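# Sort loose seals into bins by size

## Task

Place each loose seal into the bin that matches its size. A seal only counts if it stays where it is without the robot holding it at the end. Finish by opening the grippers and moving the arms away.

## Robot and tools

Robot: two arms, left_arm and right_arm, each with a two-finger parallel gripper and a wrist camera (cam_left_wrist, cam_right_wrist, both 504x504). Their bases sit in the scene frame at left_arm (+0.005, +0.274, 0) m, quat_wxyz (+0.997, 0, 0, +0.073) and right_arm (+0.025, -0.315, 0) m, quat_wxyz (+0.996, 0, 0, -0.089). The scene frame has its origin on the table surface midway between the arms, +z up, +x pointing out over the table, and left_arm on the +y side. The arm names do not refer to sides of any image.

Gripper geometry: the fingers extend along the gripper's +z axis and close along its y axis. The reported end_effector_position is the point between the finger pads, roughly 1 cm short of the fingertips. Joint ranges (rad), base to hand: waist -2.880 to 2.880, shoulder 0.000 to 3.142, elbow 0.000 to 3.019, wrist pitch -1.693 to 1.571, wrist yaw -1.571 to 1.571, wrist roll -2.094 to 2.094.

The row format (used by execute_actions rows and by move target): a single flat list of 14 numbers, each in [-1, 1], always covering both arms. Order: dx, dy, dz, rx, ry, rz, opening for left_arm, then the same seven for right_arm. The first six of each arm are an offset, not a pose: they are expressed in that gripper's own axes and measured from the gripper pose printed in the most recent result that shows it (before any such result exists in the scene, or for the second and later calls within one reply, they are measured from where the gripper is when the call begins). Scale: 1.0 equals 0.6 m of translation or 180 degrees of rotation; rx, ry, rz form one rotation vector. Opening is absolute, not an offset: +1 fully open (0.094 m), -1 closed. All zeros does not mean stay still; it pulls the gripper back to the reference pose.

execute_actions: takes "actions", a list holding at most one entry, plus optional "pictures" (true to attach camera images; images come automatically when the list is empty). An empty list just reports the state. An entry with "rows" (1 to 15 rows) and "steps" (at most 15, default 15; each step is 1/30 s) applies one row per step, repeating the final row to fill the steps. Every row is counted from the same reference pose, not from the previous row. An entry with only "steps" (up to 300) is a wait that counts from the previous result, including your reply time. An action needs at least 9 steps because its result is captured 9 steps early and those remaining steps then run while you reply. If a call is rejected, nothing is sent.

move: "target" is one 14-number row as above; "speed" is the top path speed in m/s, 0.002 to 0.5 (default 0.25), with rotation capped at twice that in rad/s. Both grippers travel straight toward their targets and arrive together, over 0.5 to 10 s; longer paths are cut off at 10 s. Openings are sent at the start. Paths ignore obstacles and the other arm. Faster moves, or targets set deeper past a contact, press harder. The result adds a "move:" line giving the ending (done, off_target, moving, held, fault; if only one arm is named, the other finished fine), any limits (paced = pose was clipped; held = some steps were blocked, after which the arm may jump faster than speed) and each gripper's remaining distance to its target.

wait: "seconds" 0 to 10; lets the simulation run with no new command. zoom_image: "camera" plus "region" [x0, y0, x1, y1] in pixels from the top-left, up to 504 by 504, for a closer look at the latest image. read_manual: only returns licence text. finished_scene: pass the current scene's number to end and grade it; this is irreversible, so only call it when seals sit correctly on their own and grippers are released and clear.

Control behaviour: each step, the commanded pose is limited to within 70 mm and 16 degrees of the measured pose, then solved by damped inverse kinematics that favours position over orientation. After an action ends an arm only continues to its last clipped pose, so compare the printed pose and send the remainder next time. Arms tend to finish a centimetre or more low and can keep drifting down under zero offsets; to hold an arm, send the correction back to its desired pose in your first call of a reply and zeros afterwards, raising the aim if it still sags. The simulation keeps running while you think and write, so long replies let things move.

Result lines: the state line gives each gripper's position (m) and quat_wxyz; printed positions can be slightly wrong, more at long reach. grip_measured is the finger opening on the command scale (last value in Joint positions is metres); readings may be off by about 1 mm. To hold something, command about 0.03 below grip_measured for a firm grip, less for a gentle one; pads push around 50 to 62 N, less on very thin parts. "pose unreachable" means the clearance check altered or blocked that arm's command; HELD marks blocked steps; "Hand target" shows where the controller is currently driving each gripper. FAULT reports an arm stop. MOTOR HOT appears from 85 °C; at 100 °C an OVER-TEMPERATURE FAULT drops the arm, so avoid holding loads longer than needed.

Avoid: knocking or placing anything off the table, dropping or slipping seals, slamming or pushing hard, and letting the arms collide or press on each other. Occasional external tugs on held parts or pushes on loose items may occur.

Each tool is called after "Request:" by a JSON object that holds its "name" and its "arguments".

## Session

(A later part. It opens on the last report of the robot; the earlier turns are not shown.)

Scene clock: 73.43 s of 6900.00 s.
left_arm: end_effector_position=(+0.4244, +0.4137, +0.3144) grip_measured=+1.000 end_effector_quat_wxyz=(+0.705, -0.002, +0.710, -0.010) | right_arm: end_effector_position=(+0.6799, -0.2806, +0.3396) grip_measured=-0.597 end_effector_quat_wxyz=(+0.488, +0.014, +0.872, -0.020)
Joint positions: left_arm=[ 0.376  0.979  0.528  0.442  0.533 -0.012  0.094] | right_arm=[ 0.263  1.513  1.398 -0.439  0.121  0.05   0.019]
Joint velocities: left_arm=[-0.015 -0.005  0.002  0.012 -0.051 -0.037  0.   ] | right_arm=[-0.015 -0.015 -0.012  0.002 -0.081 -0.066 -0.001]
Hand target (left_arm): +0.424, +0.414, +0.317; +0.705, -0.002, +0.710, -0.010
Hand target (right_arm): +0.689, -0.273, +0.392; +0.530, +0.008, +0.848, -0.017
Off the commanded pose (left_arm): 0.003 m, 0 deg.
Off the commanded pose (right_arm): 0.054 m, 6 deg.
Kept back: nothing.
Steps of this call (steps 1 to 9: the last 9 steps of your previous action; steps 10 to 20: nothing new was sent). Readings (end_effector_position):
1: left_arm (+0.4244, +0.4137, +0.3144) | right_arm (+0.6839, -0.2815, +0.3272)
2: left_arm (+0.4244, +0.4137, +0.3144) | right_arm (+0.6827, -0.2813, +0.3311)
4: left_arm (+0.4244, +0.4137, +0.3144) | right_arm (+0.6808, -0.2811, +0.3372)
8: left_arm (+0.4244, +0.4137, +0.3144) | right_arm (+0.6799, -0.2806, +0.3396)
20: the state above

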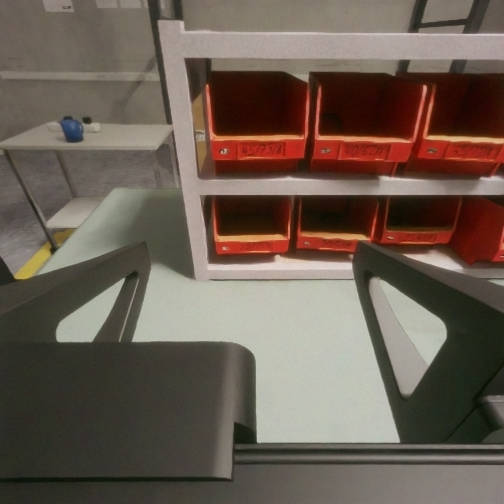

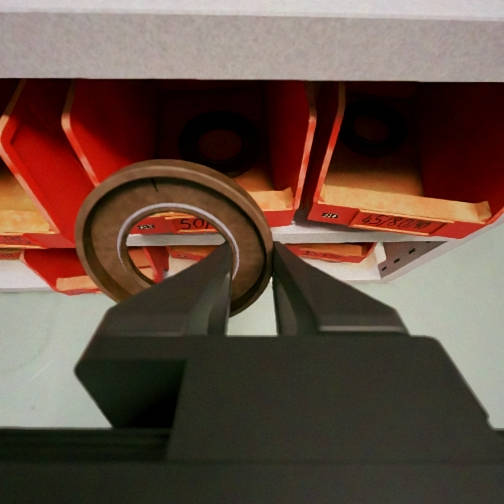

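Request:
{"name": "execute_actions", "arguments": {"actions": [{"rows": [[-0.005, 0, 0, 0, 0, 0, 1, -0.093, 0.008, -0.018, 0, -0.033, 0, -0.63], [-0.005, 0, 0, 0, 0, 0, 1, -0.093, 0.008, -0.018, 0, -0.033, 0, -0.63], [-0.005, 0, 0, 0, 0, 0, 1, -0.093, 0.008, -0.018, 0, -0.033, 0, -0.63], [-0.005, 0, 0, 0, 0, 0, 1, -0.101, 0.008, -0.004, 0, -0.033, 0, -0.63], [-0.005, 0, 0, 0, 0, 0, 1, -0.101, 0.008, -0.004, 0, -0.033, 0, -0.63], [-0.005, 0, 0, 0, 0, 0, 1, -0.101, 0.008, -0.004, 0, -0.033, 0, -0.63], [-0.005, 0, 0, 0, 0, 0, 1, -0.108, 0.008, 0.007, 0, -0.033, 0, -0.63]], "steps": 15}]}}

Request:
{"name": "execute_actions", "arguments": {"actions": [{"steps": 20}], "pictures": true}}

Scene clock: 74.80 s of 6900.00 s.
left_arm: end_effector_position=(+0.4244, +0.4137, +0.3144) grip_measured=+1.000 end_effector_quat_wxyz=(+0.705, -0.002, +0.710, -0.010) | right_arm: end_effector_position=(+0.6831, -0.2817, +0.3404) grip_measured=-0.597 end_effector_quat_wxyz=(+0.489, +0.016, +0.872, -0.023)
Joint positions: left_arm=[ 0.376  0.979  0.528  0.442  0.533 -0.012  0.094] | right_arm=[ 0.263  1.521  1.407 -0.439  0.129  0.05   0.019]
Joint velocities: left_arm=[ 0.005  0.005 -0.007  0.022 -0.081  0.007  0.   ] | right_arm=[-0.005  0.122  0.144 -0.002  0.066 -0.007  0.   ]
Steps of this call (steps 1 to 35: nothing new was sent; steps 36 to 41: the first 6 steps of this action). Readings (end_effector_position):
36: left_arm (+0.4244, +0.4137, +0.3144) | right_arm (+0.6799, -0.2812, +0.3396)
37: left_arm (+0.4244, +0.4137, +0.3144) | right_arm (+0.6799, -0.2817, +0.3396)
39: left_arm (+0.4244, +0.4137, +0.3144) | right_arm (+0.6804, -0.2820, +0.3396)
41: the state above

Scene clock: 75.47 s of 6900.00 s.
left_arm: end_effector_position=(+0.4244, +0.4137, +0.3144) grip_measured=+1.000 end_effector_quat_wxyz=(+0.705, -0.002, +0.710, -0.010) | right_arm: end_effector_position=(+0.6978, -0.2805, +0.3352) grip_measured=-0.597 end_effector_quat_wxyz=(+0.487, +0.016, +0.873, -0.023)
Joint positions: left_arm=[ 0.376  0.979  0.528  0.442  0.533 -0.012  0.094] | right_arm=[ 0.263  1.562  1.443 -0.439  0.129  0.05   0.019]
Joint velocities: left_arm=[-0.005 -0.005 -0.002 -0.002  0.022 -0.022  0.   ] | right_arm=[-0.015 -0.015 -0.022  0.022 -0.022  0.007  0.001]
Hand target (left_arm): +0.424, +0.414, +0.317; +0.705, -0.002, +0.710, -0.010
Hand target (right_arm): +0.712, -0.276, +0.392; +0.533, +0.013, +0.846, -0.020
Off the commanded pose (left_arm): 0.003 m, 0 deg.
Off the commanded pose (right_arm): 0.061 m, 6 deg.
Kept back: nothing.
Steps of this call (steps 1 to 9: the last 9 steps of your previous action; steps 10 to 20: nothing new was sent). Readings (end_effector_position):
1: left_arm (+0.4244, +0.4137, +0.3144) | right_arm (+0.6853, -0.2815, +0.3406)
2: left_arm (+0.4244, +0.4137, +0.3144) | right_arm (+0.6879, -0.2813, +0.3414)
4: left_arm (+0.4244, +0.4137, +0.3144) | right_arm (+0.6933, -0.2808, +0.3411)
8: left_arm (+0.4244, +0.4137, +0.3144) | right_arm (+0.6973, -0.2805, +0.3367)
20: the state above

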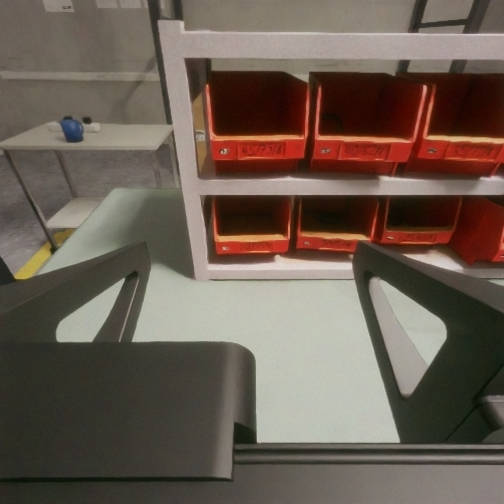

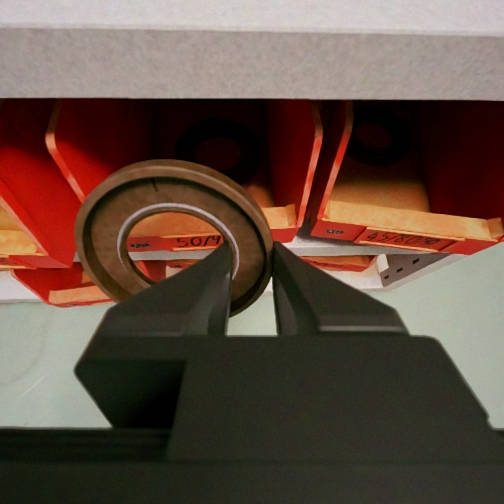

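Request:
{"name": "execute_actions", "arguments": {"actions": [{"rows": [[-0.005, 0, 0, 0, 0, 0, 1, -0.106, 0.02, -0.018, 0, -0.033, 0, -0.63], [-0.005, 0, 0, 0, 0, 0, 1, -0.106, 0.02, -0.018, 0, -0.033, 0, -0.63], [-0.005, 0, 0, 0, 0, 0, 1, -0.106, 0.02, -0.018, 0, -0.033, 0, -0.63], [-0.005, 0, 0, 0, 0, 0, 1, -0.115, 0.02, -0.004, 0, -0.033, 0, -0.63], [-0.005, 0, 0, 0, 0, 0, 1, -0.115, 0.02, -0.004, 0, -0.033, 0, -0.63], [-0.005, 0, 0, 0, 0, 0, 1, -0.115, 0.02, -0.004, 0, -0.033, 0, -0.63], [-0.005, 0, 0, 0, 0, 0, 1, -0.115, 0.02, -0.004, 0, -0.033, 0, -0.63], [-0.005, 0, 0, 0, 0, 0, 1, -0.122, 0.02, 0.006, 0, -0.033, 0, -0.63]], "steps": 15}]}}

Request:
{"name": "execute_actions", "arguments": {"actions": [{"steps": 20}], "pictures": true}}

Scene clock: 77.33 s of 6900.00 s.
left_arm: end_effector_position=(+0.4244, +0.4137, +0.3144) grip_measured=+1.000 end_effector_quat_wxyz=(+0.705, -0.002, +0.710, -0.010) | right_arm: end_effector_position=(+0.7073, -0.2772, +0.3435) grip_measured=-0.597 end_effector_quat_wxyz=(+0.494, +0.018, +0.869, -0.029)
Joint positions: left_arm=[ 0.376  0.979  0.528  0.442  0.533 -0.012  0.094] | right_arm=[ 0.271  1.581  1.478 -0.439  0.147  0.05   0.019]
Joint velocities: left_arm=[-0.005 -0.015  0.002 -0.007 -0.095  0.007  0.   ] | right_arm=[ 0.034  0.171  0.31   0.007  0.022 -0.007 -0.001]
Steps of this call (steps 1 to 50: nothing new was sent; steps 51 to 56: the first 6 steps of this action). Readings (end_effector_position):
51: left_arm (+0.4244, +0.4137, +0.3144) | right_arm (+0.6980, -0.2813, +0.3357)
52: left_arm (+0.4244, +0.4137, +0.3144) | right_arm (+0.6988, -0.2816, +0.3363)
54: left_arm (+0.4244, +0.4137, +0.3144) | right_arm (+0.7016, -0.2798, +0.3392)
56: the state above

Scene clock: 78.00 s of 6900.00 s.
left_arm: end_effector_position=(+0.4244, +0.4137, +0.3144) grip_measured=+1.000 end_effector_quat_wxyz=(+0.705, -0.002, +0.710, -0.010) | right_arm: end_effector_position=(+0.7210, -0.2747, +0.3480) grip_measured=-0.597 end_effector_quat_wxyz=(+0.498, +0.017, +0.866, -0.028)
Joint positions: left_arm=[ 0.376  0.979  0.528  0.442  0.533 -0.012  0.094] | right_arm=[ 0.273  1.613  1.524 -0.443  0.148  0.05   0.019]
Joint velocities: left_arm=[-0.015 -0.005  0.002  0.012 -0.037 -0.022  0.   ] | right_arm=[-0.015 -0.005  0.007  0.012  0.022  0.037 -0.001]
Hand target (left_arm): +0.424, +0.414, +0.317; +0.705, -0.002, +0.710, -0.010
Hand target (right_arm): +0.735, -0.269, +0.395; +0.532, +0.015, +0.846, -0.024
Off the commanded pose (left_arm): 0.003 m, 0 deg.
Off the commanded pose (right_arm): 0.051 m, 4 deg.
Kept back: nothing.
Steps of this call (steps 1 to 9: the last 9 steps of your previous action; steps 10 to 20: nothing new was sent). Readings (end_effector_position):
1: left_arm (+0.4244, +0.4137, +0.3144) | right_arm (+0.7102, -0.2762, +0.3453)
2: left_arm (+0.4244, +0.4137, +0.3144) | right_arm (+0.7128, -0.2756, +0.3469)
4: left_arm (+0.4244, +0.4137, +0.3144) | right_arm (+0.7185, -0.2748, +0.3491)
8: left_arm (+0.4244, +0.4137, +0.3144) | right_arm (+0.7211, -0.2747, +0.3480)
20: the state above

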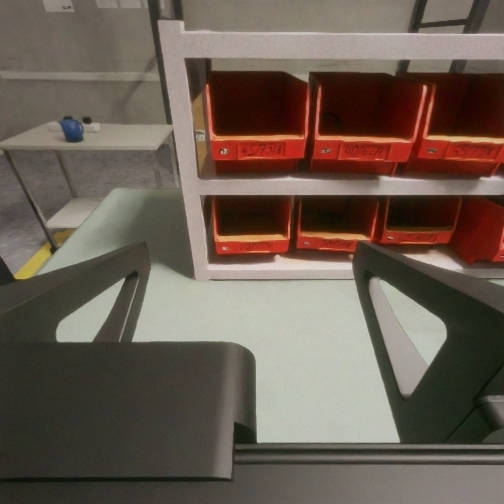

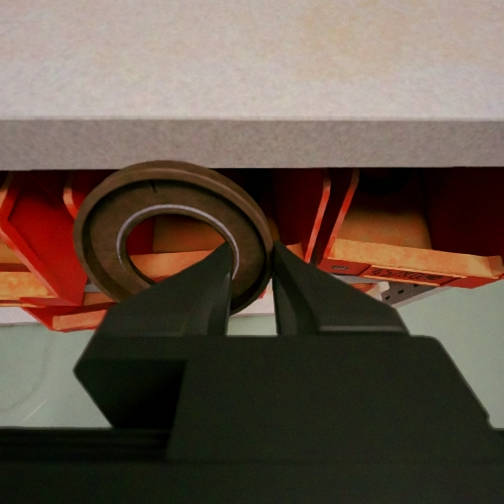

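Request:
{"name": "execute_actions", "arguments": {"actions": [{"rows": [[-0.005, 0, 0, 0, 0, 0, 1, -0.066, 0.010, -0.0155, 0, -0.025, 0, -0.63]], "steps": 15}]}}

Request:
{"name": "execute_actions", "arguments": {"actions": [{"steps": 20}], "pictures": true}}

Scene clock: 79.13 s of 6900.00 s.
left_arm: end_effector_position=(+0.4244, +0.4137, +0.3144) grip_measured=+1.000 end_effector_quat_wxyz=(+0.705, -0.002, +0.710, -0.010) | right_arm: end_effector_position=(+0.7209, -0.2748, +0.3481) grip_measured=-0.597 end_effector_quat_wxyz=(+0.498, +0.018, +0.866, -0.031)
Joint positions: left_arm=[ 0.376  0.979  0.528  0.442  0.533 -0.012  0.094] | right_arm=[ 0.275  1.613  1.524 -0.443  0.156  0.05   0.019]
Joint velocities: left_arm=[-0.015 -0.015  0.002 -0.017 -0.007 -0.051  0.   ] | right_arm=[-0.005 -0.005 -0.007 -0.027 -0.066 -0.095 -0.   ]
Steps of this call (steps 1 to 28: nothing new was sent; steps 29 to 34: the first 6 steps of this action). Readings (end_effector_position):
29: left_arm (+0.4244, +0.4137, +0.3144) | right_arm (+0.7210, -0.2751, +0.3480)
30: left_arm (+0.4244, +0.4137, +0.3144) | right_arm (+0.7209, -0.2748, +0.3481)
32: left_arm (+0.4244, +0.4137, +0.3144) | right_arm (+0.7209, -0.2748, +0.3481)
34: the state above

Scene clock: 79.80 s of 6900.00 s.
left_arm: end_effector_position=(+0.4244, +0.4137, +0.3144) grip_measured=+1.000 end_effector_quat_wxyz=(+0.705, -0.002, +0.710, -0.010) | right_arm: end_effector_position=(+0.7209, -0.2748, +0.3481) grip_measured=-0.597 end_effector_quat_wxyz=(+0.498, +0.018, +0.866, -0.031)
Joint positions: left_arm=[ 0.376  0.979  0.528  0.442  0.533 -0.012  0.094] | right_arm=[ 0.275  1.613  1.524 -0.443  0.156  0.05   0.019]
Joint velocities: left_arm=[-0.015 -0.005 -0.012  0.002  0.022  0.037  0.   ] | right_arm=[-0.005 -0.024 -0.017 -0.012 -0.022  0.007 -0.   ]
Hand target (left_arm): +0.424, +0.414, +0.317; +0.705, -0.002, +0.710, -0.010
Hand target (right_arm): +0.730, -0.268, +0.386; +0.532, +0.016, +0.846, -0.028
Off the commanded pose (left_arm): 0.003 m, 0 deg.
Off the commanded pose (right_arm): 0.041 m, 4 deg.
Kept back: nothing.
Steps of this call (steps 1 to 9: the last 9 steps of your previous action; steps 10 to 20: nothing new was sent). Readings (end_effector_position):
1: left_arm (+0.4244, +0.4137, +0.3144) | right_arm (+0.7209, -0.2748, +0.3481)
2: left_arm (+0.4244, +0.4137, +0.3144) | right_arm (+0.7209, -0.2748, +0.3481)
4: left_arm (+0.4244, +0.4137, +0.3144) | right_arm (+0.7209, -0.2748, +0.3481)
8: left_arm (+0.4244, +0.4137, +0.3144) | right_arm (+0.7209, -0.2748, +0.3481)
20: the state above

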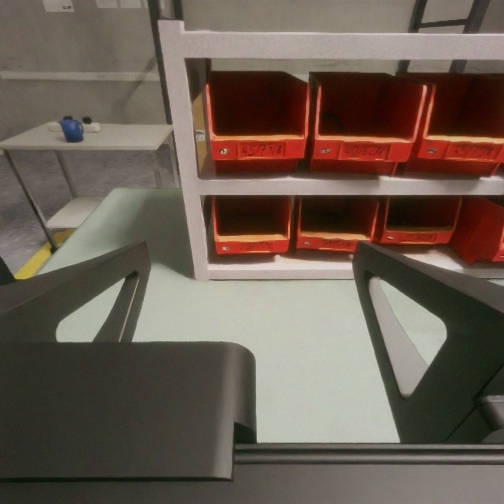

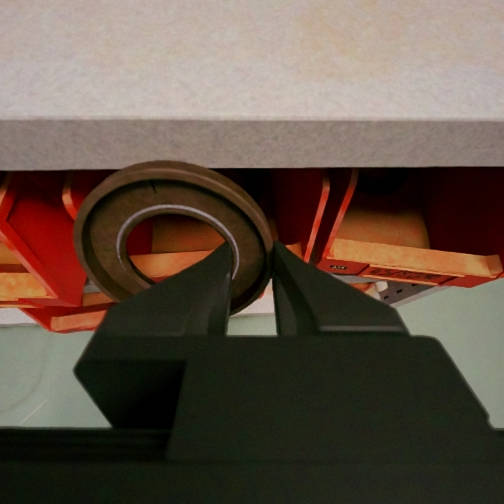

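Request:
{"name": "execute_actions", "arguments": {"actions": [{"rows": [[-0.005, 0, 0, 0, 0, 0, 1, -0.047, 0.010, -0.013, 0, -0.025, 0, -0.63]], "steps": 15}]}}

Request:
{"name": "execute_actions", "arguments": {"actions": [{"steps": 20}]}}

Scene clock: 80.53 s of 6900.00 s.
left_arm: end_effector_position=(+0.4244, +0.4137, +0.3144) grip_measured=+1.000 end_effector_quat_wxyz=(+0.705, -0.002, +0.710, -0.010) | right_arm: end_effector_position=(+0.7212, -0.2750, +0.3490) grip_measured=-0.597 end_effector_quat_wxyz=(+0.500, +0.020, +0.865, -0.035)
Joint positions: left_arm=[ 0.376  0.979  0.528  0.442  0.533 -0.012  0.094] | right_arm=[ 0.277  1.613  1.524 -0.439  0.166  0.049  0.019]
Joint velocities: left_arm=[ 0.005 -0.015  0.002  0.017 -0.007 -0.11   0.   ] | right_arm=[-0.005  0.015  0.007 -0.017  0.037 -0.037 -0.   ]
Steps of this call (steps 1 to 16: nothing new was sent; steps 17 to 22: the first 6 steps of this action). Readings (end_effector_position):
17: left_arm (+0.4244, +0.4137, +0.3144) | right_arm (+0.7211, -0.2752, +0.3486)
18: left_arm (+0.4244, +0.4137, +0.3144) | right_arm (+0.7213, -0.2749, +0.3490)
20: left_arm (+0.4244, +0.4137, +0.3144) | right_arm (+0.7212, -0.2750, +0.3490)
22: the state above

Scene clock: 81.20 s of 6900.00 s.
left_arm: end_effector_position=(+0.4244, +0.4137, +0.3144) grip_measured=+1.000 end_effector_quat_wxyz=(+0.705, -0.002, +0.710, -0.010) | right_arm: end_effector_position=(+0.7212, -0.2750, +0.3490) grip_measured=-0.597 end_effector_quat_wxyz=(+0.500, +0.019, +0.865, -0.035)
Joint positions: left_arm=[ 0.376  0.979  0.528  0.442  0.533 -0.012  0.094] | right_arm=[ 0.277  1.613  1.524 -0.439  0.166  0.049  0.019]
Joint velocities: left_arm=[ 0.005 -0.005  0.002 -0.007 -0.022 -0.066  0.   ] | right_arm=[ 0.005  0.015  0.022 -0.002  0.022  0.051  0.   ]
Hand target (left_arm): +0.424, +0.414, +0.317; +0.705, -0.002, +0.710, -0.010
Hand target (right_arm): +0.727, -0.268, +0.376; +0.532, +0.017, +0.846, -0.031
Off the commanded pose (left_arm): 0.003 m, 0 deg.
Off the commanded pose (right_arm): 0.029 m, 4 deg.
Kept back: nothing.
Steps of this call (steps 1 to 9: the last 9 steps of your previous action; steps 10 to 20: nothing new was sent). Readings (end_effector_position):
1: left_arm (+0.4244, +0.4137, +0.3144) | right_arm (+0.7212, -0.2750, +0.3490)
2: left_arm (+0.4244, +0.4137, +0.3144) | right_arm (+0.7212, -0.2750, +0.3490)
4: left_arm (+0.4244, +0.4137, +0.3144) | right_arm (+0.7212, -0.2750, +0.3490)
8: left_arm (+0.4244, +0.4137, +0.3144) | right_arm (+0.7212, -0.2750, +0.3490)
20: the state above

Request:
{"name": "execute_actions", "arguments": {"actions": [{"rows": [[-0.005, 0, 0, 0, 0, 0, 1, -0.0485, 0.004, 0.0103, 0, -0.025, 0, -0.63]], "steps": 15}]}}

Request:
{"name": "execute_actions", "arguments": {"actions": [{"steps": 20}], "pictures": true}}

Scene clock: 82.30 s of 6900.00 s.
left_arm: end_effector_position=(+0.4244, +0.4137, +0.3144) grip_measured=+1.000 end_effector_quat_wxyz=(+0.705, -0.002, +0.710, -0.010) | right_arm: end_effector_position=(+0.7219, -0.2752, +0.3491) grip_measured=-0.597 end_effector_quat_wxyz=(+0.501, +0.017, +0.864, -0.037)
Joint positions: left_arm=[ 0.376  0.979  0.528  0.442  0.533 -0.012  0.094] | right_arm=[ 0.277  1.614  1.524 -0.435  0.167  0.043  0.019]
Joint velocities: left_arm=[-0.015 -0.005 -0.002 -0.027 -0.022  0.066  0.   ] | right_arm=[-0.015 -0.005  0.002  0.002  0.022 -0.051 -0.001]
Steps of this call (steps 1 to 27: nothing new was sent; steps 28 to 33: the first 6 steps of this action). Readings (end_effector_position):
28: left_arm (+0.4244, +0.4137, +0.3144) | right_arm (+0.7213, -0.2751, +0.3493)
29: left_arm (+0.4244, +0.4137, +0.3144) | right_arm (+0.7216, -0.2751, +0.3493)
31: left_arm (+0.4244, +0.4137, +0.3144) | right_arm (+0.7219, -0.2752, +0.3491)
33: the state above

Scene clock: 82.97 s of 6900.00 s.
left_arm: end_effector_position=(+0.4244, +0.4137, +0.3144) grip_measured=+1.000 end_effector_quat_wxyz=(+0.705, -0.002, +0.710, -0.010) | right_arm: end_effector_position=(+0.7219, -0.2753, +0.3491) grip_measured=-0.597 end_effector_quat_wxyz=(+0.501, +0.017, +0.864, -0.037)
Joint positions: left_arm=[ 0.376  0.979  0.528  0.442  0.533 -0.012  0.094] | right_arm=[ 0.277  1.614  1.524 -0.435  0.168  0.041  0.019]
Joint velocities: left_arm=[-0.005  0.005 -0.002  0.002  0.007 -0.007  0.   ] | right_arm=[-0.005 -0.024  0.007  0.002  0.022  0.066 -0.001]
Hand target (left_arm): +0.424, +0.414, +0.317; +0.705, -0.002, +0.710, -0.010
Hand target (right_arm): +0.739, -0.273, +0.371; +0.534, +0.018, +0.845, -0.035
Off the commanded pose (left_arm): 0.003 m, 0 deg.
Off the commanded pose (right_arm): 0.029 m, 4 deg.
Kept back: nothing.
Steps of this call (steps 1 to 9: the last 9 steps of your previous action; steps 10 to 20: nothing new was sent). Readings (end_effector_position):
1: left_arm (+0.4244, +0.4137, +0.3144) | right_arm (+0.7219, -0.2752, +0.3491)
2: left_arm (+0.4244, +0.4137, +0.3144) | right_arm (+0.7219, -0.2752, +0.3491)
4: left_arm (+0.4244, +0.4137, +0.3144) | right_arm (+0.7219, -0.2753, +0.3491)
8: left_arm (+0.4244, +0.4137, +0.3144) | right_arm (+0.7219, -0.2753, +0.3491)
20: the state above

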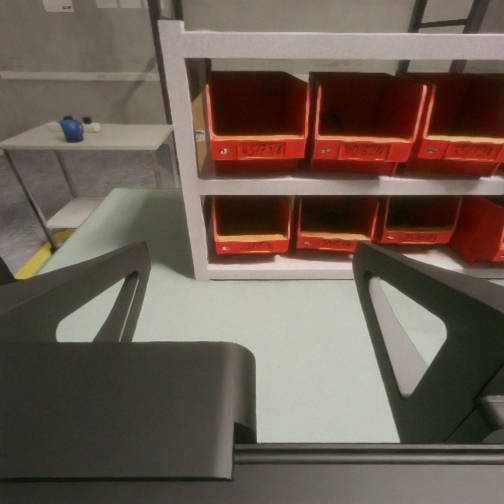

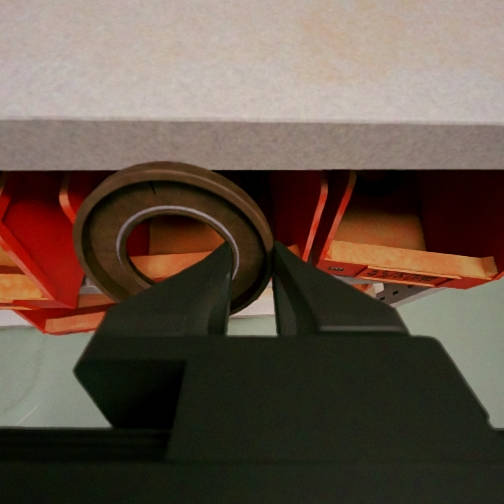

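Request:
{"name": "execute_actions", "arguments": {"actions": [{"rows": [[-0.005, 0, 0, 0, 0, 0, 1, -0.003, 0.0, -0.008, 0, -0.022, 0, -0.63]], "steps": 15}]}}

Request:
{"name": "execute_actions", "arguments": {"actions": [{"steps": 20}], "pictures": true}}

Scene clock: 83.53 s of 6900.00 s.
left_arm: end_effector_position=(+0.4244, +0.4137, +0.3144) grip_measured=+1.000 end_effector_quat_wxyz=(+0.705, -0.002, +0.710, -0.010) | right_arm: end_effector_position=(+0.7188, -0.2758, +0.3406) grip_measured=-0.597 end_effector_quat_wxyz=(+0.513, +0.018, +0.857, -0.037)
Joint positions: left_arm=[ 0.376  0.979  0.528  0.442  0.533 -0.012  0.094] | right_arm=[ 0.277  1.602  1.47  -0.365  0.169  0.04   0.019]
Joint velocities: left_arm=[-0.015 -0.015 -0.002  0.002  0.022  0.007  0.   ] | right_arm=[-0.005  0.015 -0.129  0.061 -0.022  0.007 -0.001]
Steps of this call (steps 1 to 11: nothing new was sent; steps 12 to 17: the first 6 steps of this action). Readings (end_effector_position):
12: left_arm (+0.4244, +0.4137, +0.3144) | right_arm (+0.7214, -0.2755, +0.3473)
13: left_arm (+0.4244, +0.4137, +0.3144) | right_arm (+0.7204, -0.2755, +0.3477)
15: left_arm (+0.4244, +0.4137, +0.3144) | right_arm (+0.7193, -0.2757, +0.3441)
17: the state above

Scene clock: 84.20 s of 6900.00 s.
left_arm: end_effector_position=(+0.4244, +0.4137, +0.3144) grip_measured=+1.000 end_effector_quat_wxyz=(+0.705, -0.002, +0.710, -0.010) | right_arm: end_effector_position=(+0.7190, -0.2758, +0.3397) grip_measured=-0.597 end_effector_quat_wxyz=(+0.515, +0.018, +0.856, -0.037)
Joint positions: left_arm=[ 0.376  0.979  0.528  0.442  0.533 -0.012  0.094] | right_arm=[ 0.277  1.602  1.466 -0.357  0.169  0.04   0.019]
Joint velocities: left_arm=[ 0.005 -0.015  0.002 -0.017 -0.11   0.066  0.   ] | right_arm=[ 0.005 -0.005 -0.007 -0.012 -0.007 -0.037 -0.001]
Hand target (left_arm): +0.424, +0.414, +0.317; +0.705, -0.002, +0.710, -0.010
Hand target (right_arm): +0.718, -0.275, +0.353; +0.531, +0.015, +0.846, -0.038
Off the commanded pose (left_arm): 0.003 m, 0 deg.
Off the commanded pose (right_arm): 0.013 m, 2 deg.
Kept back: nothing.
Steps of this call (steps 1 to 9: the last 9 steps of your previous action; steps 10 to 20: nothing new was sent). Readings (end_effector_position):
1: left_arm (+0.4244, +0.4137, +0.3144) | right_arm (+0.7185, -0.2758, +0.3391)
2: left_arm (+0.4244, +0.4137, +0.3144) | right_arm (+0.7184, -0.2758, +0.3387)
4: left_arm (+0.4244, +0.4137, +0.3144) | right_arm (+0.7186, -0.2758, +0.3389)
8: left_arm (+0.4244, +0.4137, +0.3144) | right_arm (+0.7190, -0.2758, +0.3397)
20: the state above

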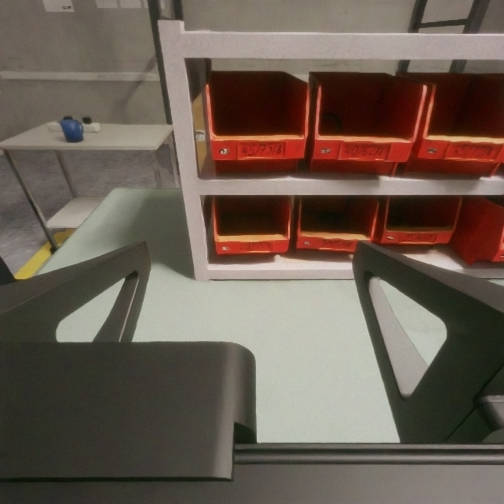

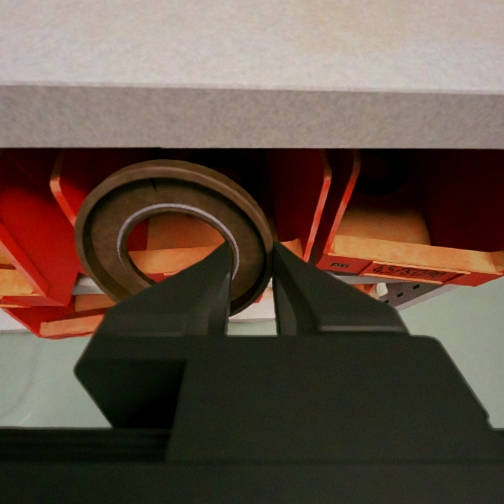

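Request:
{"name": "execute_actions", "arguments": {"actions": [{"rows": [[-0.005, 0, 0, 0, 0, 0, 1, -0.0925, 0.006, -0.004, 0, -0.02, 0, -0.63], [-0.005, 0, 0, 0, 0, 0, 1, -0.0925, 0.006, -0.004, 0, -0.02, 0, -0.63], [-0.005, 0, 0, 0, 0, 0, 1, -0.0925, 0.006, -0.004, 0, -0.02, 0, -0.63], [-0.005, 0, 0, 0, 0, 0, 1, -0.100, 0.006, 0.011, 0, -0.02, 0, -0.63], [-0.005, 0, 0, 0, 0, 0, 1, -0.100, 0.006, 0.011, 0, -0.02, 0, -0.63], [-0.005, 0, 0, 0, 0, 0, 1, -0.100, 0.006, 0.011, 0, -0.02, 0, -0.63], [-0.005, 0, 0, 0, 0, 0, 1, -0.100, 0.006, 0.011, 0, -0.02, 0, -0.63], [-0.005, 0, 0, 0, 0, 0, 1, -0.1065, 0.006, 0.0227, 0, -0.02, 0, -0.63]], "steps": 15}]}}

Request:
{"name": "execute_actions", "arguments": {"actions": [{"steps": 20}], "pictures": true}}

Scene clock: 85.47 s of 6900.00 s.
left_arm: end_effector_position=(+0.4244, +0.4137, +0.3144) grip_measured=+1.000 end_effector_quat_wxyz=(+0.705, -0.002, +0.710, -0.010) | right_arm: end_effector_position=(+0.7284, -0.2756, +0.3400) grip_measured=-0.597 end_effector_quat_wxyz=(+0.508, +0.018, +0.860, -0.039)
Joint positions: left_arm=[ 0.376  0.979  0.528  0.442  0.533 -0.012  0.094] | right_arm=[ 0.277  1.63   1.51  -0.39   0.173  0.039  0.019]
Joint velocities: left_arm=[-0.005  0.005  0.007 -0.022 -0.007 -0.007  0.   ] | right_arm=[-0.005  0.2    0.193 -0.061 -0.022  0.051  0.002]
Steps of this call (steps 1 to 32: nothing new was sent; steps 33 to 38: the first 6 steps of this action). Readings (end_effector_position):
33: left_arm (+0.4244, +0.4137, +0.3144) | right_arm (+0.7192, -0.2759, +0.3394)
34: left_arm (+0.4244, +0.4137, +0.3144) | right_arm (+0.7200, -0.2760, +0.3393)
36: left_arm (+0.4244, +0.4137, +0.3144) | right_arm (+0.7237, -0.2757, +0.3405)
38: the state above

Scene clock: 86.13 s of 6900.00 s.
left_arm: end_effector_position=(+0.4244, +0.4137, +0.3144) grip_measured=+1.000 end_effector_quat_wxyz=(+0.705, -0.002, +0.710, -0.010) | right_arm: end_effector_position=(+0.7450, -0.2739, +0.3337) grip_measured=-0.597 end_effector_quat_wxyz=(+0.505, +0.018, +0.862, -0.040)
Joint positions: left_arm=[ 0.376  0.979  0.528  0.442  0.533 -0.012  0.094] | right_arm=[ 0.277  1.677  1.557 -0.397  0.173  0.039  0.019]
Joint velocities: left_arm=[-0.005 -0.015  0.007 -0.012  0.081  0.037  0.   ] | right_arm=[-0.005 -0.015 -0.007 -0.012  0.022  0.051 -0.001]
Hand target (left_arm): +0.424, +0.414, +0.317; +0.705, -0.002, +0.710, -0.010
Hand target (right_arm): +0.756, -0.273, +0.389; +0.542, +0.017, +0.839, -0.037
Off the commanded pose (left_arm): 0.003 m, 0 deg.
Off the commanded pose (right_arm): 0.058 m, 5 deg.
Kept back: nothing.
Steps of this call (steps 1 to 9: the last 9 steps of your previous action; steps 10 to 20: nothing new was sent). Readings (end_effector_position):
1: left_arm (+0.4244, +0.4137, +0.3144) | right_arm (+0.7308, -0.2753, +0.3383)
2: left_arm (+0.4244, +0.4137, +0.3144) | right_arm (+0.7335, -0.2750, +0.3372)
4: left_arm (+0.4244, +0.4137, +0.3144) | right_arm (+0.7395, -0.2745, +0.3362)
8: left_arm (+0.4244, +0.4137, +0.3144) | right_arm (+0.7449, -0.2739, +0.3333)
20: the state above

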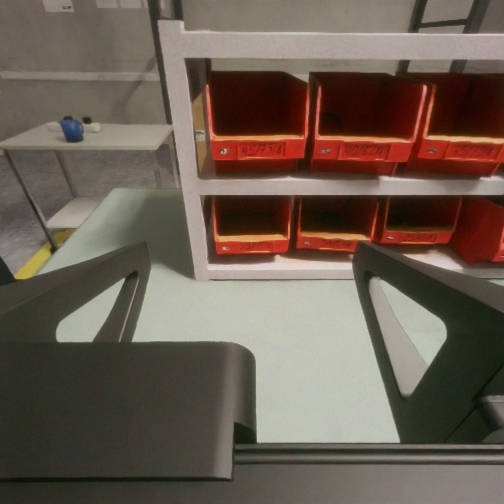

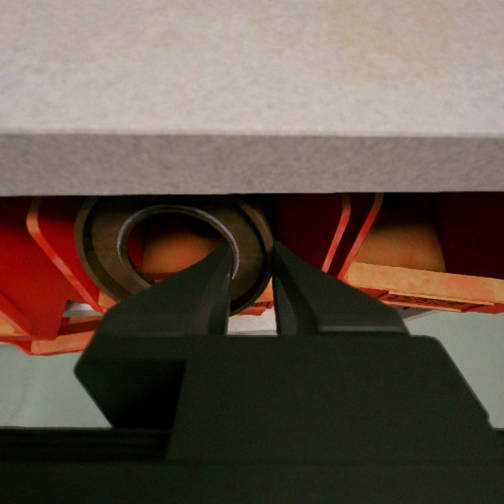

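Request:
{"name": "execute_actions", "arguments": {"actions": [{"rows": [[-0.005, 0, 0, 0, 0, 0, 1, -0.098, 0.006, -0.013, 0, -0.025, 0, -0.63], [-0.005, 0, 0, 0, 0, 0, 1, -0.098, 0.006, -0.013, 0, -0.025, 0, -0.63], [-0.005, 0, 0, 0, 0, 0, 1, -0.098, 0.006, -0.013, 0, -0.025, 0, -0.63], [-0.005, 0, 0, 0, 0, 0, 1, -0.106, 0.006, 0.002, 0, -0.025, 0, -0.63], [-0.005, 0, 0, 0, 0, 0, 1, -0.106, 0.006, 0.002, 0, -0.025, 0, -0.63], [-0.005, 0, 0, 0, 0, 0, 1, -0.106, 0.006, 0.002, 0, -0.025, 0, -0.63], [-0.005, 0, 0, 0, 0, 0, 1, -0.106, 0.006, 0.002, 0, -0.025, 0, -0.63], [-0.005, 0, 0, 0, 0, 0, 1, -0.1126, 0.006, 0.0133, 0, -0.025, 0, -0.63]], "steps": 15}]}}

Request:
{"name": "execute_actions", "arguments": {"actions": [{"steps": 20}], "pictures": true}}

Scene clock: 87.03 s of 6900.00 s.
left_arm: end_effector_position=(+0.4244, +0.4137, +0.3144) grip_measured=+1.000 end_effector_quat_wxyz=(+0.705, -0.002, +0.710, -0.010) | right_arm: end_effector_position=(+0.7544, -0.2736, +0.3399) grip_measured=-0.597 end_effector_quat_wxyz=(+0.507, +0.019, +0.861, -0.041)
Joint positions: left_arm=[ 0.376  0.979  0.528  0.442  0.533 -0.012  0.094] | right_arm=[ 0.277  1.7    1.6   -0.413  0.177  0.039  0.019]
Joint velocities: left_arm=[-0.015 -0.015 -0.002 -0.002  0.007 -0.007  0.   ] | right_arm=[-0.015  0.19   0.335 -0.012  0.051 -0.066  0.001]
Steps of this call (steps 1 to 21: nothing new was sent; steps 22 to 27: the first 6 steps of this action). Readings (end_effector_position):
22: left_arm (+0.4244, +0.4137, +0.3144) | right_arm (+0.7452, -0.2741, +0.3337)
23: left_arm (+0.4244, +0.4137, +0.3144) | right_arm (+0.7459, -0.2743, +0.3340)
25: left_arm (+0.4244, +0.4137, +0.3144) | right_arm (+0.7487, -0.2742, +0.3363)
27: the state above

Scene clock: 87.70 s of 6900.00 s.
left_arm: end_effector_position=(+0.4244, +0.4137, +0.3144) grip_measured=+1.000 end_effector_quat_wxyz=(+0.705, -0.002, +0.710, -0.010) | right_arm: end_effector_position=(+0.7700, -0.2721, +0.3327) grip_measured=-0.597 end_effector_quat_wxyz=(+0.502, +0.018, +0.864, -0.042)
Joint positions: left_arm=[ 0.376  0.979  0.528  0.442  0.533 -0.012  0.094] | right_arm=[ 0.277  1.746  1.65  -0.428  0.177  0.039  0.019]
Joint velocities: left_arm=[-0.015 -0.005  0.002  0.002  0.007  0.051  0.   ] | right_arm=[-0.005 -0.015  0.007 -0.017  0.081 -0.081 -0.   ]
Hand target (left_arm): +0.424, +0.414, +0.317; +0.705, -0.002, +0.710, -0.010
Hand target (right_arm): +0.781, -0.270, +0.388; +0.539, +0.016, +0.841, -0.040
Off the commanded pose (left_arm): 0.003 m, 0 deg.
Off the commanded pose (right_arm): 0.058 m, 5 deg.
Kept back: nothing.
Steps of this call (steps 1 to 9: the last 9 steps of your previous action; steps 10 to 20: nothing new was sent). Readings (end_effector_position):
1: left_arm (+0.4244, +0.4137, +0.3144) | right_arm (+0.7573, -0.2733, +0.3416)
2: left_arm (+0.4244, +0.4137, +0.3144) | right_arm (+0.7598, -0.2731, +0.3425)
4: left_arm (+0.4244, +0.4137, +0.3144) | right_arm (+0.7653, -0.2725, +0.3438)
8: left_arm (+0.4244, +0.4137, +0.3144) | right_arm (+0.7691, -0.2722, +0.3374)
20: the state above

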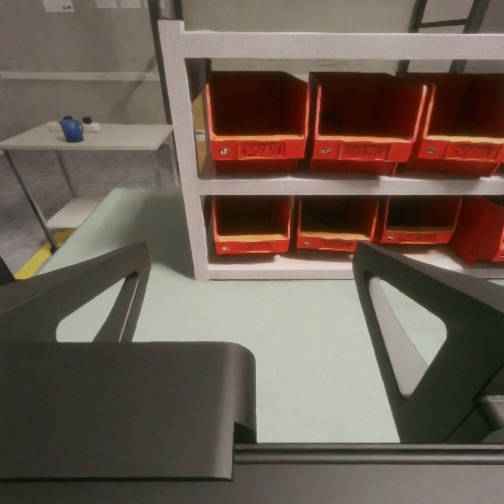

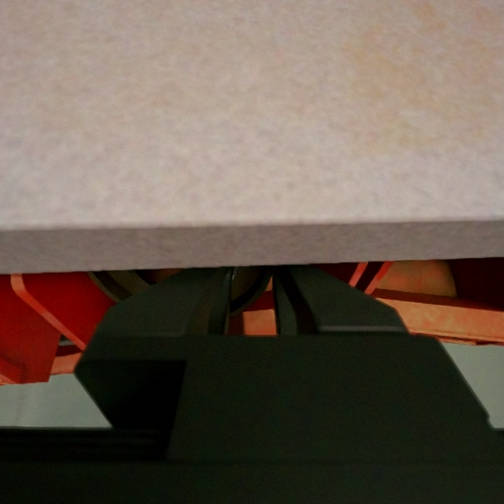

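Request:
{"name": "execute_actions", "arguments": {"actions": [{"rows": [[-0.005, 0, 0, 0, 0, 0, 1, -0.090, 0.003, -0.008, 0, -0.025, 0, -0.63], [-0.005, 0, 0, 0, 0, 0, 1, -0.090, 0.003, -0.008, 0, -0.025, 0, -0.63], [-0.005, 0, 0, 0, 0, 0, 1, -0.090, 0.003, -0.008, 0, -0.025, 0, -0.63], [-0.005, 0, 0, 0, 0, 0, 1, -0.095, 0.003, -0.002, 0, -0.025, 0, -0.63]], "steps": 15}]}}

Request:
{"name": "execute_actions", "arguments": {"actions": [{"steps": 20}], "pictures": true}}

Scene clock: 88.73 s of 6900.00 s.
left_arm: end_effector_position=(+0.4244, +0.4137, +0.3144) grip_measured=+1.000 end_effector_quat_wxyz=(+0.705, -0.002, +0.710, -0.010) | right_arm: end_effector_position=(+0.7754, -0.2717, +0.3313) grip_measured=-0.597 end_effector_quat_wxyz=(+0.499, +0.017, +0.865, -0.043)
Joint positions: left_arm=[ 0.376  0.979  0.528  0.442  0.533 -0.012  0.094] | right_arm=[ 0.277  1.762  1.671 -0.439  0.178  0.037  0.019]
Joint velocities: left_arm=[-0.005 -0.024 -0.002 -0.012 -0.007  0.007  0.   ] | right_arm=[ 0.015  0.103  0.076 -0.056  0.007  0.022 -0.001]
Steps of this call (steps 1 to 25: nothing new was sent; steps 26 to 31: the first 6 steps of this action). Readings (end_effector_position):
26: left_arm (+0.4244, +0.4137, +0.3144) | right_arm (+0.7703, -0.2721, +0.3328)
27: left_arm (+0.4244, +0.4137, +0.3144) | right_arm (+0.7712, -0.2721, +0.3332)
29: left_arm (+0.4244, +0.4137, +0.3144) | right_arm (+0.7739, -0.2719, +0.3339)
31: the state above

Scene clock: 89.40 s of 6900.00 s.
left_arm: end_effector_position=(+0.4244, +0.4137, +0.3144) grip_measured=+1.000 end_effector_quat_wxyz=(+0.705, -0.002, +0.710, -0.010) | right_arm: end_effector_position=(+0.7799, -0.2713, +0.3242) grip_measured=-0.597 end_effector_quat_wxyz=(+0.495, +0.017, +0.867, -0.044)
Joint positions: left_arm=[ 0.376  0.979  0.528  0.442  0.533 -0.012  0.094] | right_arm=[ 0.277  1.779  1.68  -0.44   0.178  0.036  0.019]
Joint velocities: left_arm=[-0.005 -0.005 -0.002 -0.012  0.007  0.037  0.   ] | right_arm=[-0.005 -0.024  0.012  0.012 -0.051 -0.037 -0.   ]
Hand target (left_arm): +0.424, +0.414, +0.317; +0.705, -0.002, +0.710, -0.010
Hand target (right_arm): +0.792, -0.269, +0.382; +0.536, +0.016, +0.843, -0.042
Off the commanded pose (left_arm): 0.003 m, 0 deg.
Off the commanded pose (right_arm): 0.061 m, 5 deg.
Kept back: nothing.
Steps of this call (steps 1 to 9: the last 9 steps of your previous action; steps 10 to 20: nothing new was sent). Readings (end_effector_position):
1: left_arm (+0.4244, +0.4137, +0.3144) | right_arm (+0.7763, -0.2716, +0.3299)
2: left_arm (+0.4244, +0.4137, +0.3144) | right_arm (+0.7773, -0.2715, +0.3282)
4: left_arm (+0.4244, +0.4137, +0.3144) | right_arm (+0.7788, -0.2714, +0.3259)
8: left_arm (+0.4244, +0.4137, +0.3144) | right_arm (+0.7798, -0.2713, +0.3240)
20: the state above

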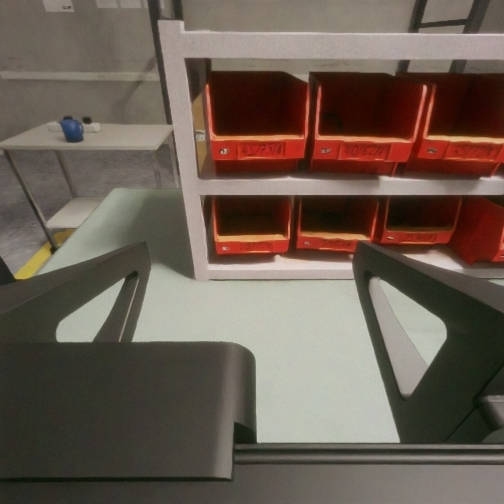

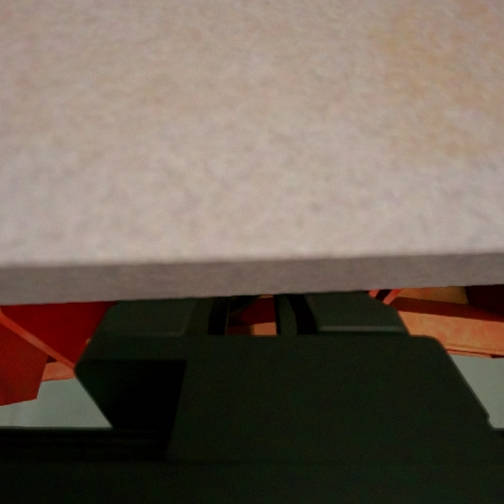

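Request:
{"name": "execute_actions", "arguments": {"actions": [{"rows": [[-0.005, 0, 0, 0, 0, 0, 1, -0.092, 0.003, -0.030, 0, -0.028, 0, -0.2]], "steps": 15}]}}

Request:
{"name": "execute_actions", "arguments": {"actions": [{"steps": 15}], "pictures": true}}

Scene clock: 90.40 s of 6900.00 s.
left_arm: end_effector_position=(+0.4244, +0.4137, +0.3144) grip_measured=+1.000 end_effector_quat_wxyz=(+0.705, -0.002, +0.710, -0.010) | right_arm: end_effector_position=(+0.7797, -0.2721, +0.3241) grip_measured=-0.202 end_effector_quat_wxyz=(+0.495, +0.017, +0.867, -0.046)
Joint positions: left_arm=[ 0.376  0.979  0.528  0.442  0.533 -0.012  0.094] | right_arm=[ 0.277  1.779  1.68  -0.441  0.182  0.036  0.038]
Joint velocities: left_arm=[-0.005 -0.005 -0.012  0.002  0.007  0.007  0.   ] | right_arm=[ 0.005 -0.024 -0.007  0.007 -0.095 -0.037  0.   ]
Steps of this call (steps 1 to 24: nothing new was sent; steps 25 to 30: the first 6 steps of this action). Readings (end_effector_position):
25: left_arm (+0.4244, +0.4137, +0.3144) | right_arm (+0.7798, -0.2715, +0.3243)
26: left_arm (+0.4244, +0.4137, +0.3144) | right_arm (+0.7797, -0.2718, +0.3241)
28: left_arm (+0.4244, +0.4137, +0.3144) | right_arm (+0.7797, -0.2721, +0.3241)
30: the state above

Scene clock: 90.90 s of 6900.00 s.
left_arm: end_effector_position=(+0.4244, +0.4137, +0.3144) grip_measured=+1.000 end_effector_quat_wxyz=(+0.705, -0.002, +0.710, -0.010) | right_arm: end_effector_position=(+0.7797, -0.2721, +0.3241) grip_measured=-0.201 end_effector_quat_wxyz=(+0.495, +0.017, +0.867, -0.046)
Joint positions: left_arm=[ 0.376  0.979  0.528  0.442  0.533 -0.012  0.094] | right_arm=[ 0.277  1.779  1.68  -0.441  0.182  0.035  0.038]
Joint velocities: left_arm=[-0.005 -0.015 -0.007 -0.012 -0.037 -0.022  0.   ] | right_arm=[-0.005  0.005  0.007  0.007 -0.007  0.037 -0.002]
Hand target (left_arm): +0.424, +0.414, +0.317; +0.705, -0.002, +0.710, -0.010
Hand target (right_arm): +0.788, -0.267, +0.380; +0.534, +0.015, +0.845, -0.044
Off the commanded pose (left_arm): 0.003 m, 0 deg.
Off the commanded pose (right_arm): 0.058 m, 5 deg.
Kept back: nothing.
Steps of this call (steps 1 to 9: the last 9 steps of your previous action; steps 10 to 15: nothing new was sent). Readings (end_effector_position):
1: left_arm (+0.4244, +0.4137, +0.3144) | right_arm (+0.7797, -0.2721, +0.3241)
2: left_arm (+0.4244, +0.4137, +0.3144) | right_arm (+0.7797, -0.2721, +0.3241)
4: left_arm (+0.4244, +0.4137, +0.3144) | right_arm (+0.7797, -0.2721, +0.3241)
8: left_arm (+0.4244, +0.4137, +0.3144) | right_arm (+0.7797, -0.2721, +0.3241)
15: the state above

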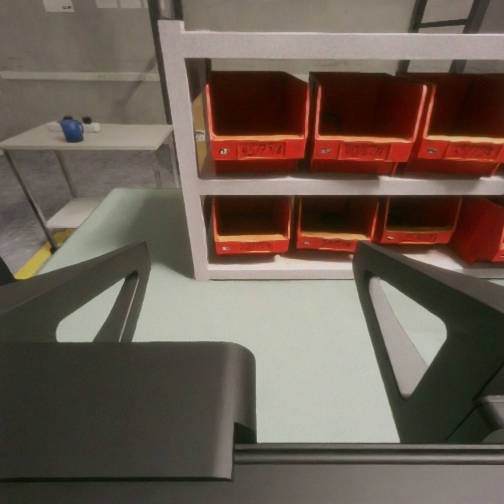

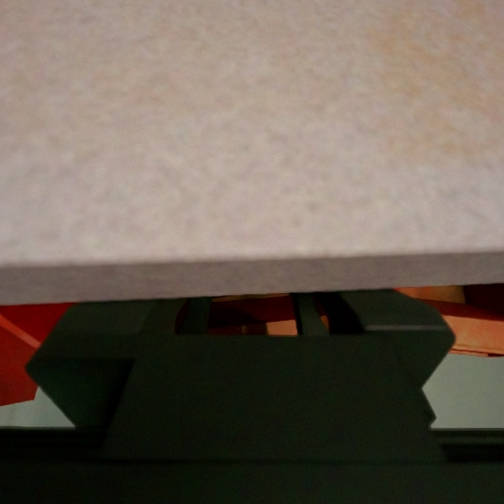

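Request:
{"name": "execute_actions", "arguments": {"actions": [{"rows": [[-0.005, 0, 0, 0, 0, 0, 1, -0.06, 0, -0.10, 0, -0.028, 0, -0.2]], "steps": 15}]}}

Request:
{"name": "execute_actions", "arguments": {"actions": [{"steps": 15}], "pictures": true}}

Scene clock: 91.83 s of 6900.00 s.
left_arm: end_effector_position=(+0.4244, +0.4137, +0.3144) grip_measured=+1.000 end_effector_quat_wxyz=(+0.705, -0.002, +0.710, -0.010) | right_arm: end_effector_position=(+0.7582, -0.2728, +0.3434) grip_measured=-0.201 end_effector_quat_wxyz=(+0.503, +0.019, +0.863, -0.050)
Joint positions: left_arm=[ 0.376  0.979  0.528  0.442  0.533 -0.012  0.094] | right_arm=[ 0.282  1.712  1.63  -0.439  0.196  0.035  0.038]
Joint velocities: left_arm=[ 0.005 -0.015 -0.012 -0.007 -0.007 -0.037  0.   ] | right_arm=[ 0.005 -0.327  0.002  0.007 -0.022 -0.022 -0.   ]
Steps of this call (steps 1 to 22: nothing new was sent; steps 23 to 28: the first 6 steps of this action). Readings (end_effector_position):
23: left_arm (+0.4244, +0.4137, +0.3144) | right_arm (+0.7781, -0.2725, +0.3252)
24: left_arm (+0.4244, +0.4137, +0.3144) | right_arm (+0.7740, -0.2734, +0.3246)
26: left_arm (+0.4244, +0.4137, +0.3144) | right_arm (+0.7643, -0.2735, +0.3297)
28: the state above

Scene clock: 92.33 s of 6900.00 s.
left_arm: end_effector_position=(+0.4244, +0.4137, +0.3144) grip_measured=+1.000 end_effector_quat_wxyz=(+0.705, -0.002, +0.710, -0.010) | right_arm: end_effector_position=(+0.7472, -0.2712, +0.3682) grip_measured=-0.201 end_effector_quat_wxyz=(+0.516, +0.019, +0.855, -0.048)
Joint positions: left_arm=[ 0.376  0.979  0.528  0.442  0.533 -0.012  0.094] | right_arm=[ 0.286  1.671  1.624 -0.445  0.197  0.033  0.038]
Joint velocities: left_arm=[-0.015 -0.015 -0.017  0.007  0.022 -0.007  0.   ] | right_arm=[-0.005  0.005 -0.017 -0.017  0.022 -0.022  0.001]
Hand target (left_arm): +0.424, +0.414, +0.317; +0.705, -0.002, +0.710, -0.010
Hand target (right_arm): +0.746, -0.265, +0.386; +0.533, +0.015, +0.845, -0.046
Off the commanded pose (left_arm): 0.003 m, 0 deg.
Off the commanded pose (right_arm): 0.018 m, 2 deg.
Kept back: nothing.
Steps of this call (steps 1 to 9: the last 9 steps of your previous action; steps 10 to 15: nothing new was sent). Readings (end_effector_position):
1: left_arm (+0.4244, +0.4137, +0.3144) | right_arm (+0.7557, -0.2726, +0.3512)
2: left_arm (+0.4244, +0.4137, +0.3144) | right_arm (+0.7531, -0.2723, +0.3593)
4: left_arm (+0.4244, +0.4137, +0.3144) | right_arm (+0.7480, -0.2715, +0.3674)
8: left_arm (+0.4244, +0.4137, +0.3144) | right_arm (+0.7472, -0.2712, +0.3682)
15: the state above

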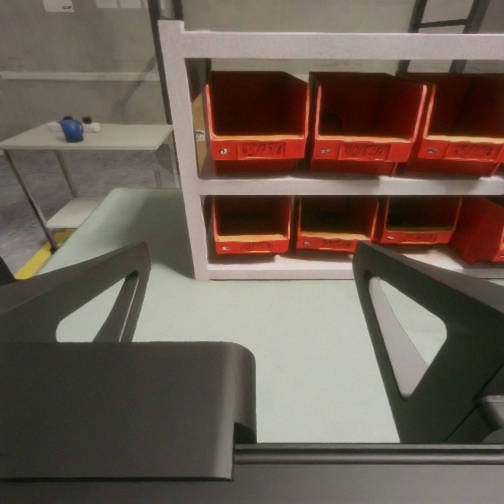

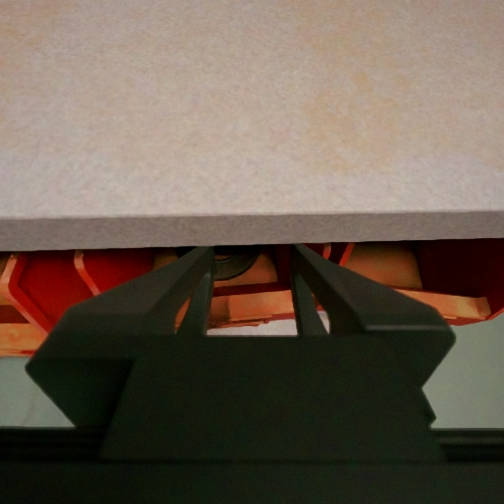

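Request:
{"name": "move", "arguments": {"target": [0.2895, -0.828, -0.164, -0.1841, 0.4719, -0.1772, -0.4, 0.136, -0.048, -0.299, 0, 0, 0, -0.2], "speed": 0.25}}

Scene clock: 98.63 s of 6900.00 s.
left_arm: end_effector_position=(+0.3070, -0.0681, +0.1352) grip_measured=-0.397 end_effector_quat_wxyz=(+0.007, -0.348, +0.937, +0.015) | right_arm: end_effector_position=(+0.5546, -0.2887, +0.3837) grip_measured=-0.201 end_effector_quat_wxyz=(+0.518, +0.018, +0.854, -0.052)
Joint positions: left_arm=[-1.002  1.601  1.265 -1.258 -0.024 -1.568  0.028] | right_arm=[ 0.298  1.161  1.141 -0.468  0.214  0.033  0.038]
Joint velocities: left_arm=[-0.005 -0.005 -0.002 -0.002  0.022  0.037  0.001] | right_arm=[-0.024 -0.005  0.007 -0.002  0.037  0.037  0.001]
Hand target (left_arm): +0.313, -0.080, +0.144; +0.009, -0.350, +0.937, +0.008
Hand target (right_arm): +0.549, -0.284, +0.383; +0.516, +0.019, +0.855, -0.048
Off the commanded pose (left_arm): 0.025 m, 2 deg.
Off the commanded pose (right_arm): 0.009 m, 1 deg.
Kept back: nothing.
move: off_target (left_arm)

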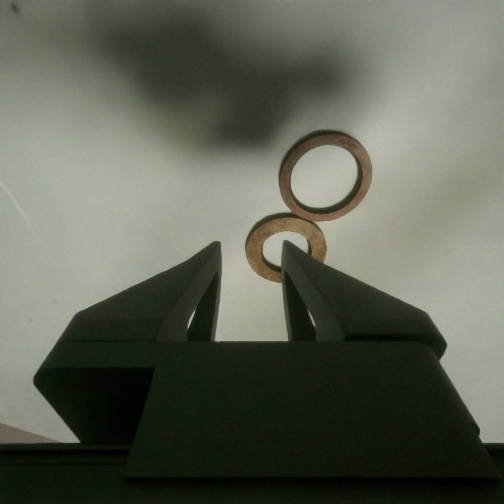

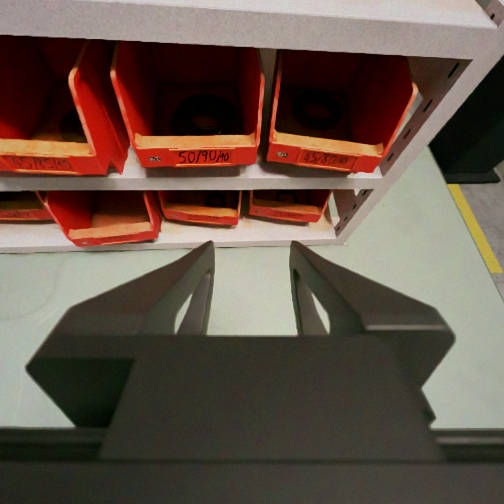

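Request:
{"name": "move", "arguments": {"target": [0.013, -0.06, 0.13, 0.005, 0.005, 0, -0.4, 0, 0, -0.01, 0, -0.005, 0, -0.2], "speed": 0.15}}

Scene clock: 101.10 s of 6900.00 s.
left_arm: end_effector_position=(+0.3254, -0.0930, +0.0625) grip_measured=-0.397 end_effector_quat_wxyz=(+0.003, -0.350, +0.937, +0.006) | right_arm: end_effector_position=(+0.5535, -0.2888, +0.3802) grip_measured=-0.201 end_effector_quat_wxyz=(+0.515, +0.018, +0.855, -0.052)
Joint positions: left_arm=[-1.002  1.745  1.244 -1.079 -0.01  -1.571  0.028] | right_arm=[ 0.298  1.16   1.134 -0.468  0.214  0.033  0.038]
Joint velocities: left_arm=[-0.015 -0.015 -0.002  0.007 -0.022 -0.007  0.   ] | right_arm=[ 0.005  0.005 -0.037 -0.007 -0.022  0.022 -0.   ]
Hand target (left_arm): +0.323, -0.099, +0.056; +0.003, -0.348, +0.937, +0.005
Hand target (right_arm): +0.549, -0.288, +0.386; +0.524, +0.018, +0.850, -0.052
Off the commanded pose (left_arm): 0.008 m, 0 deg.
Off the commanded pose (right_arm): 0.008 m, 1 deg.
Kept back: nothing.
move: done

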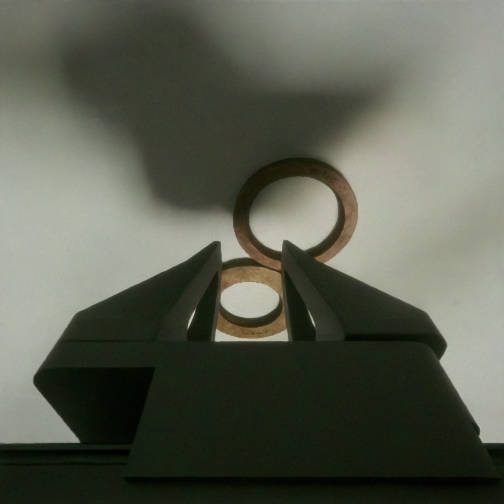

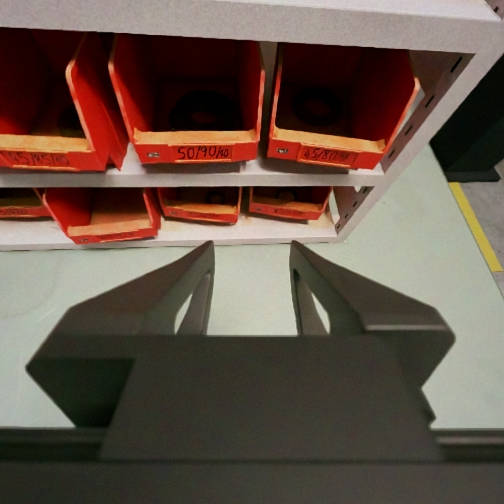

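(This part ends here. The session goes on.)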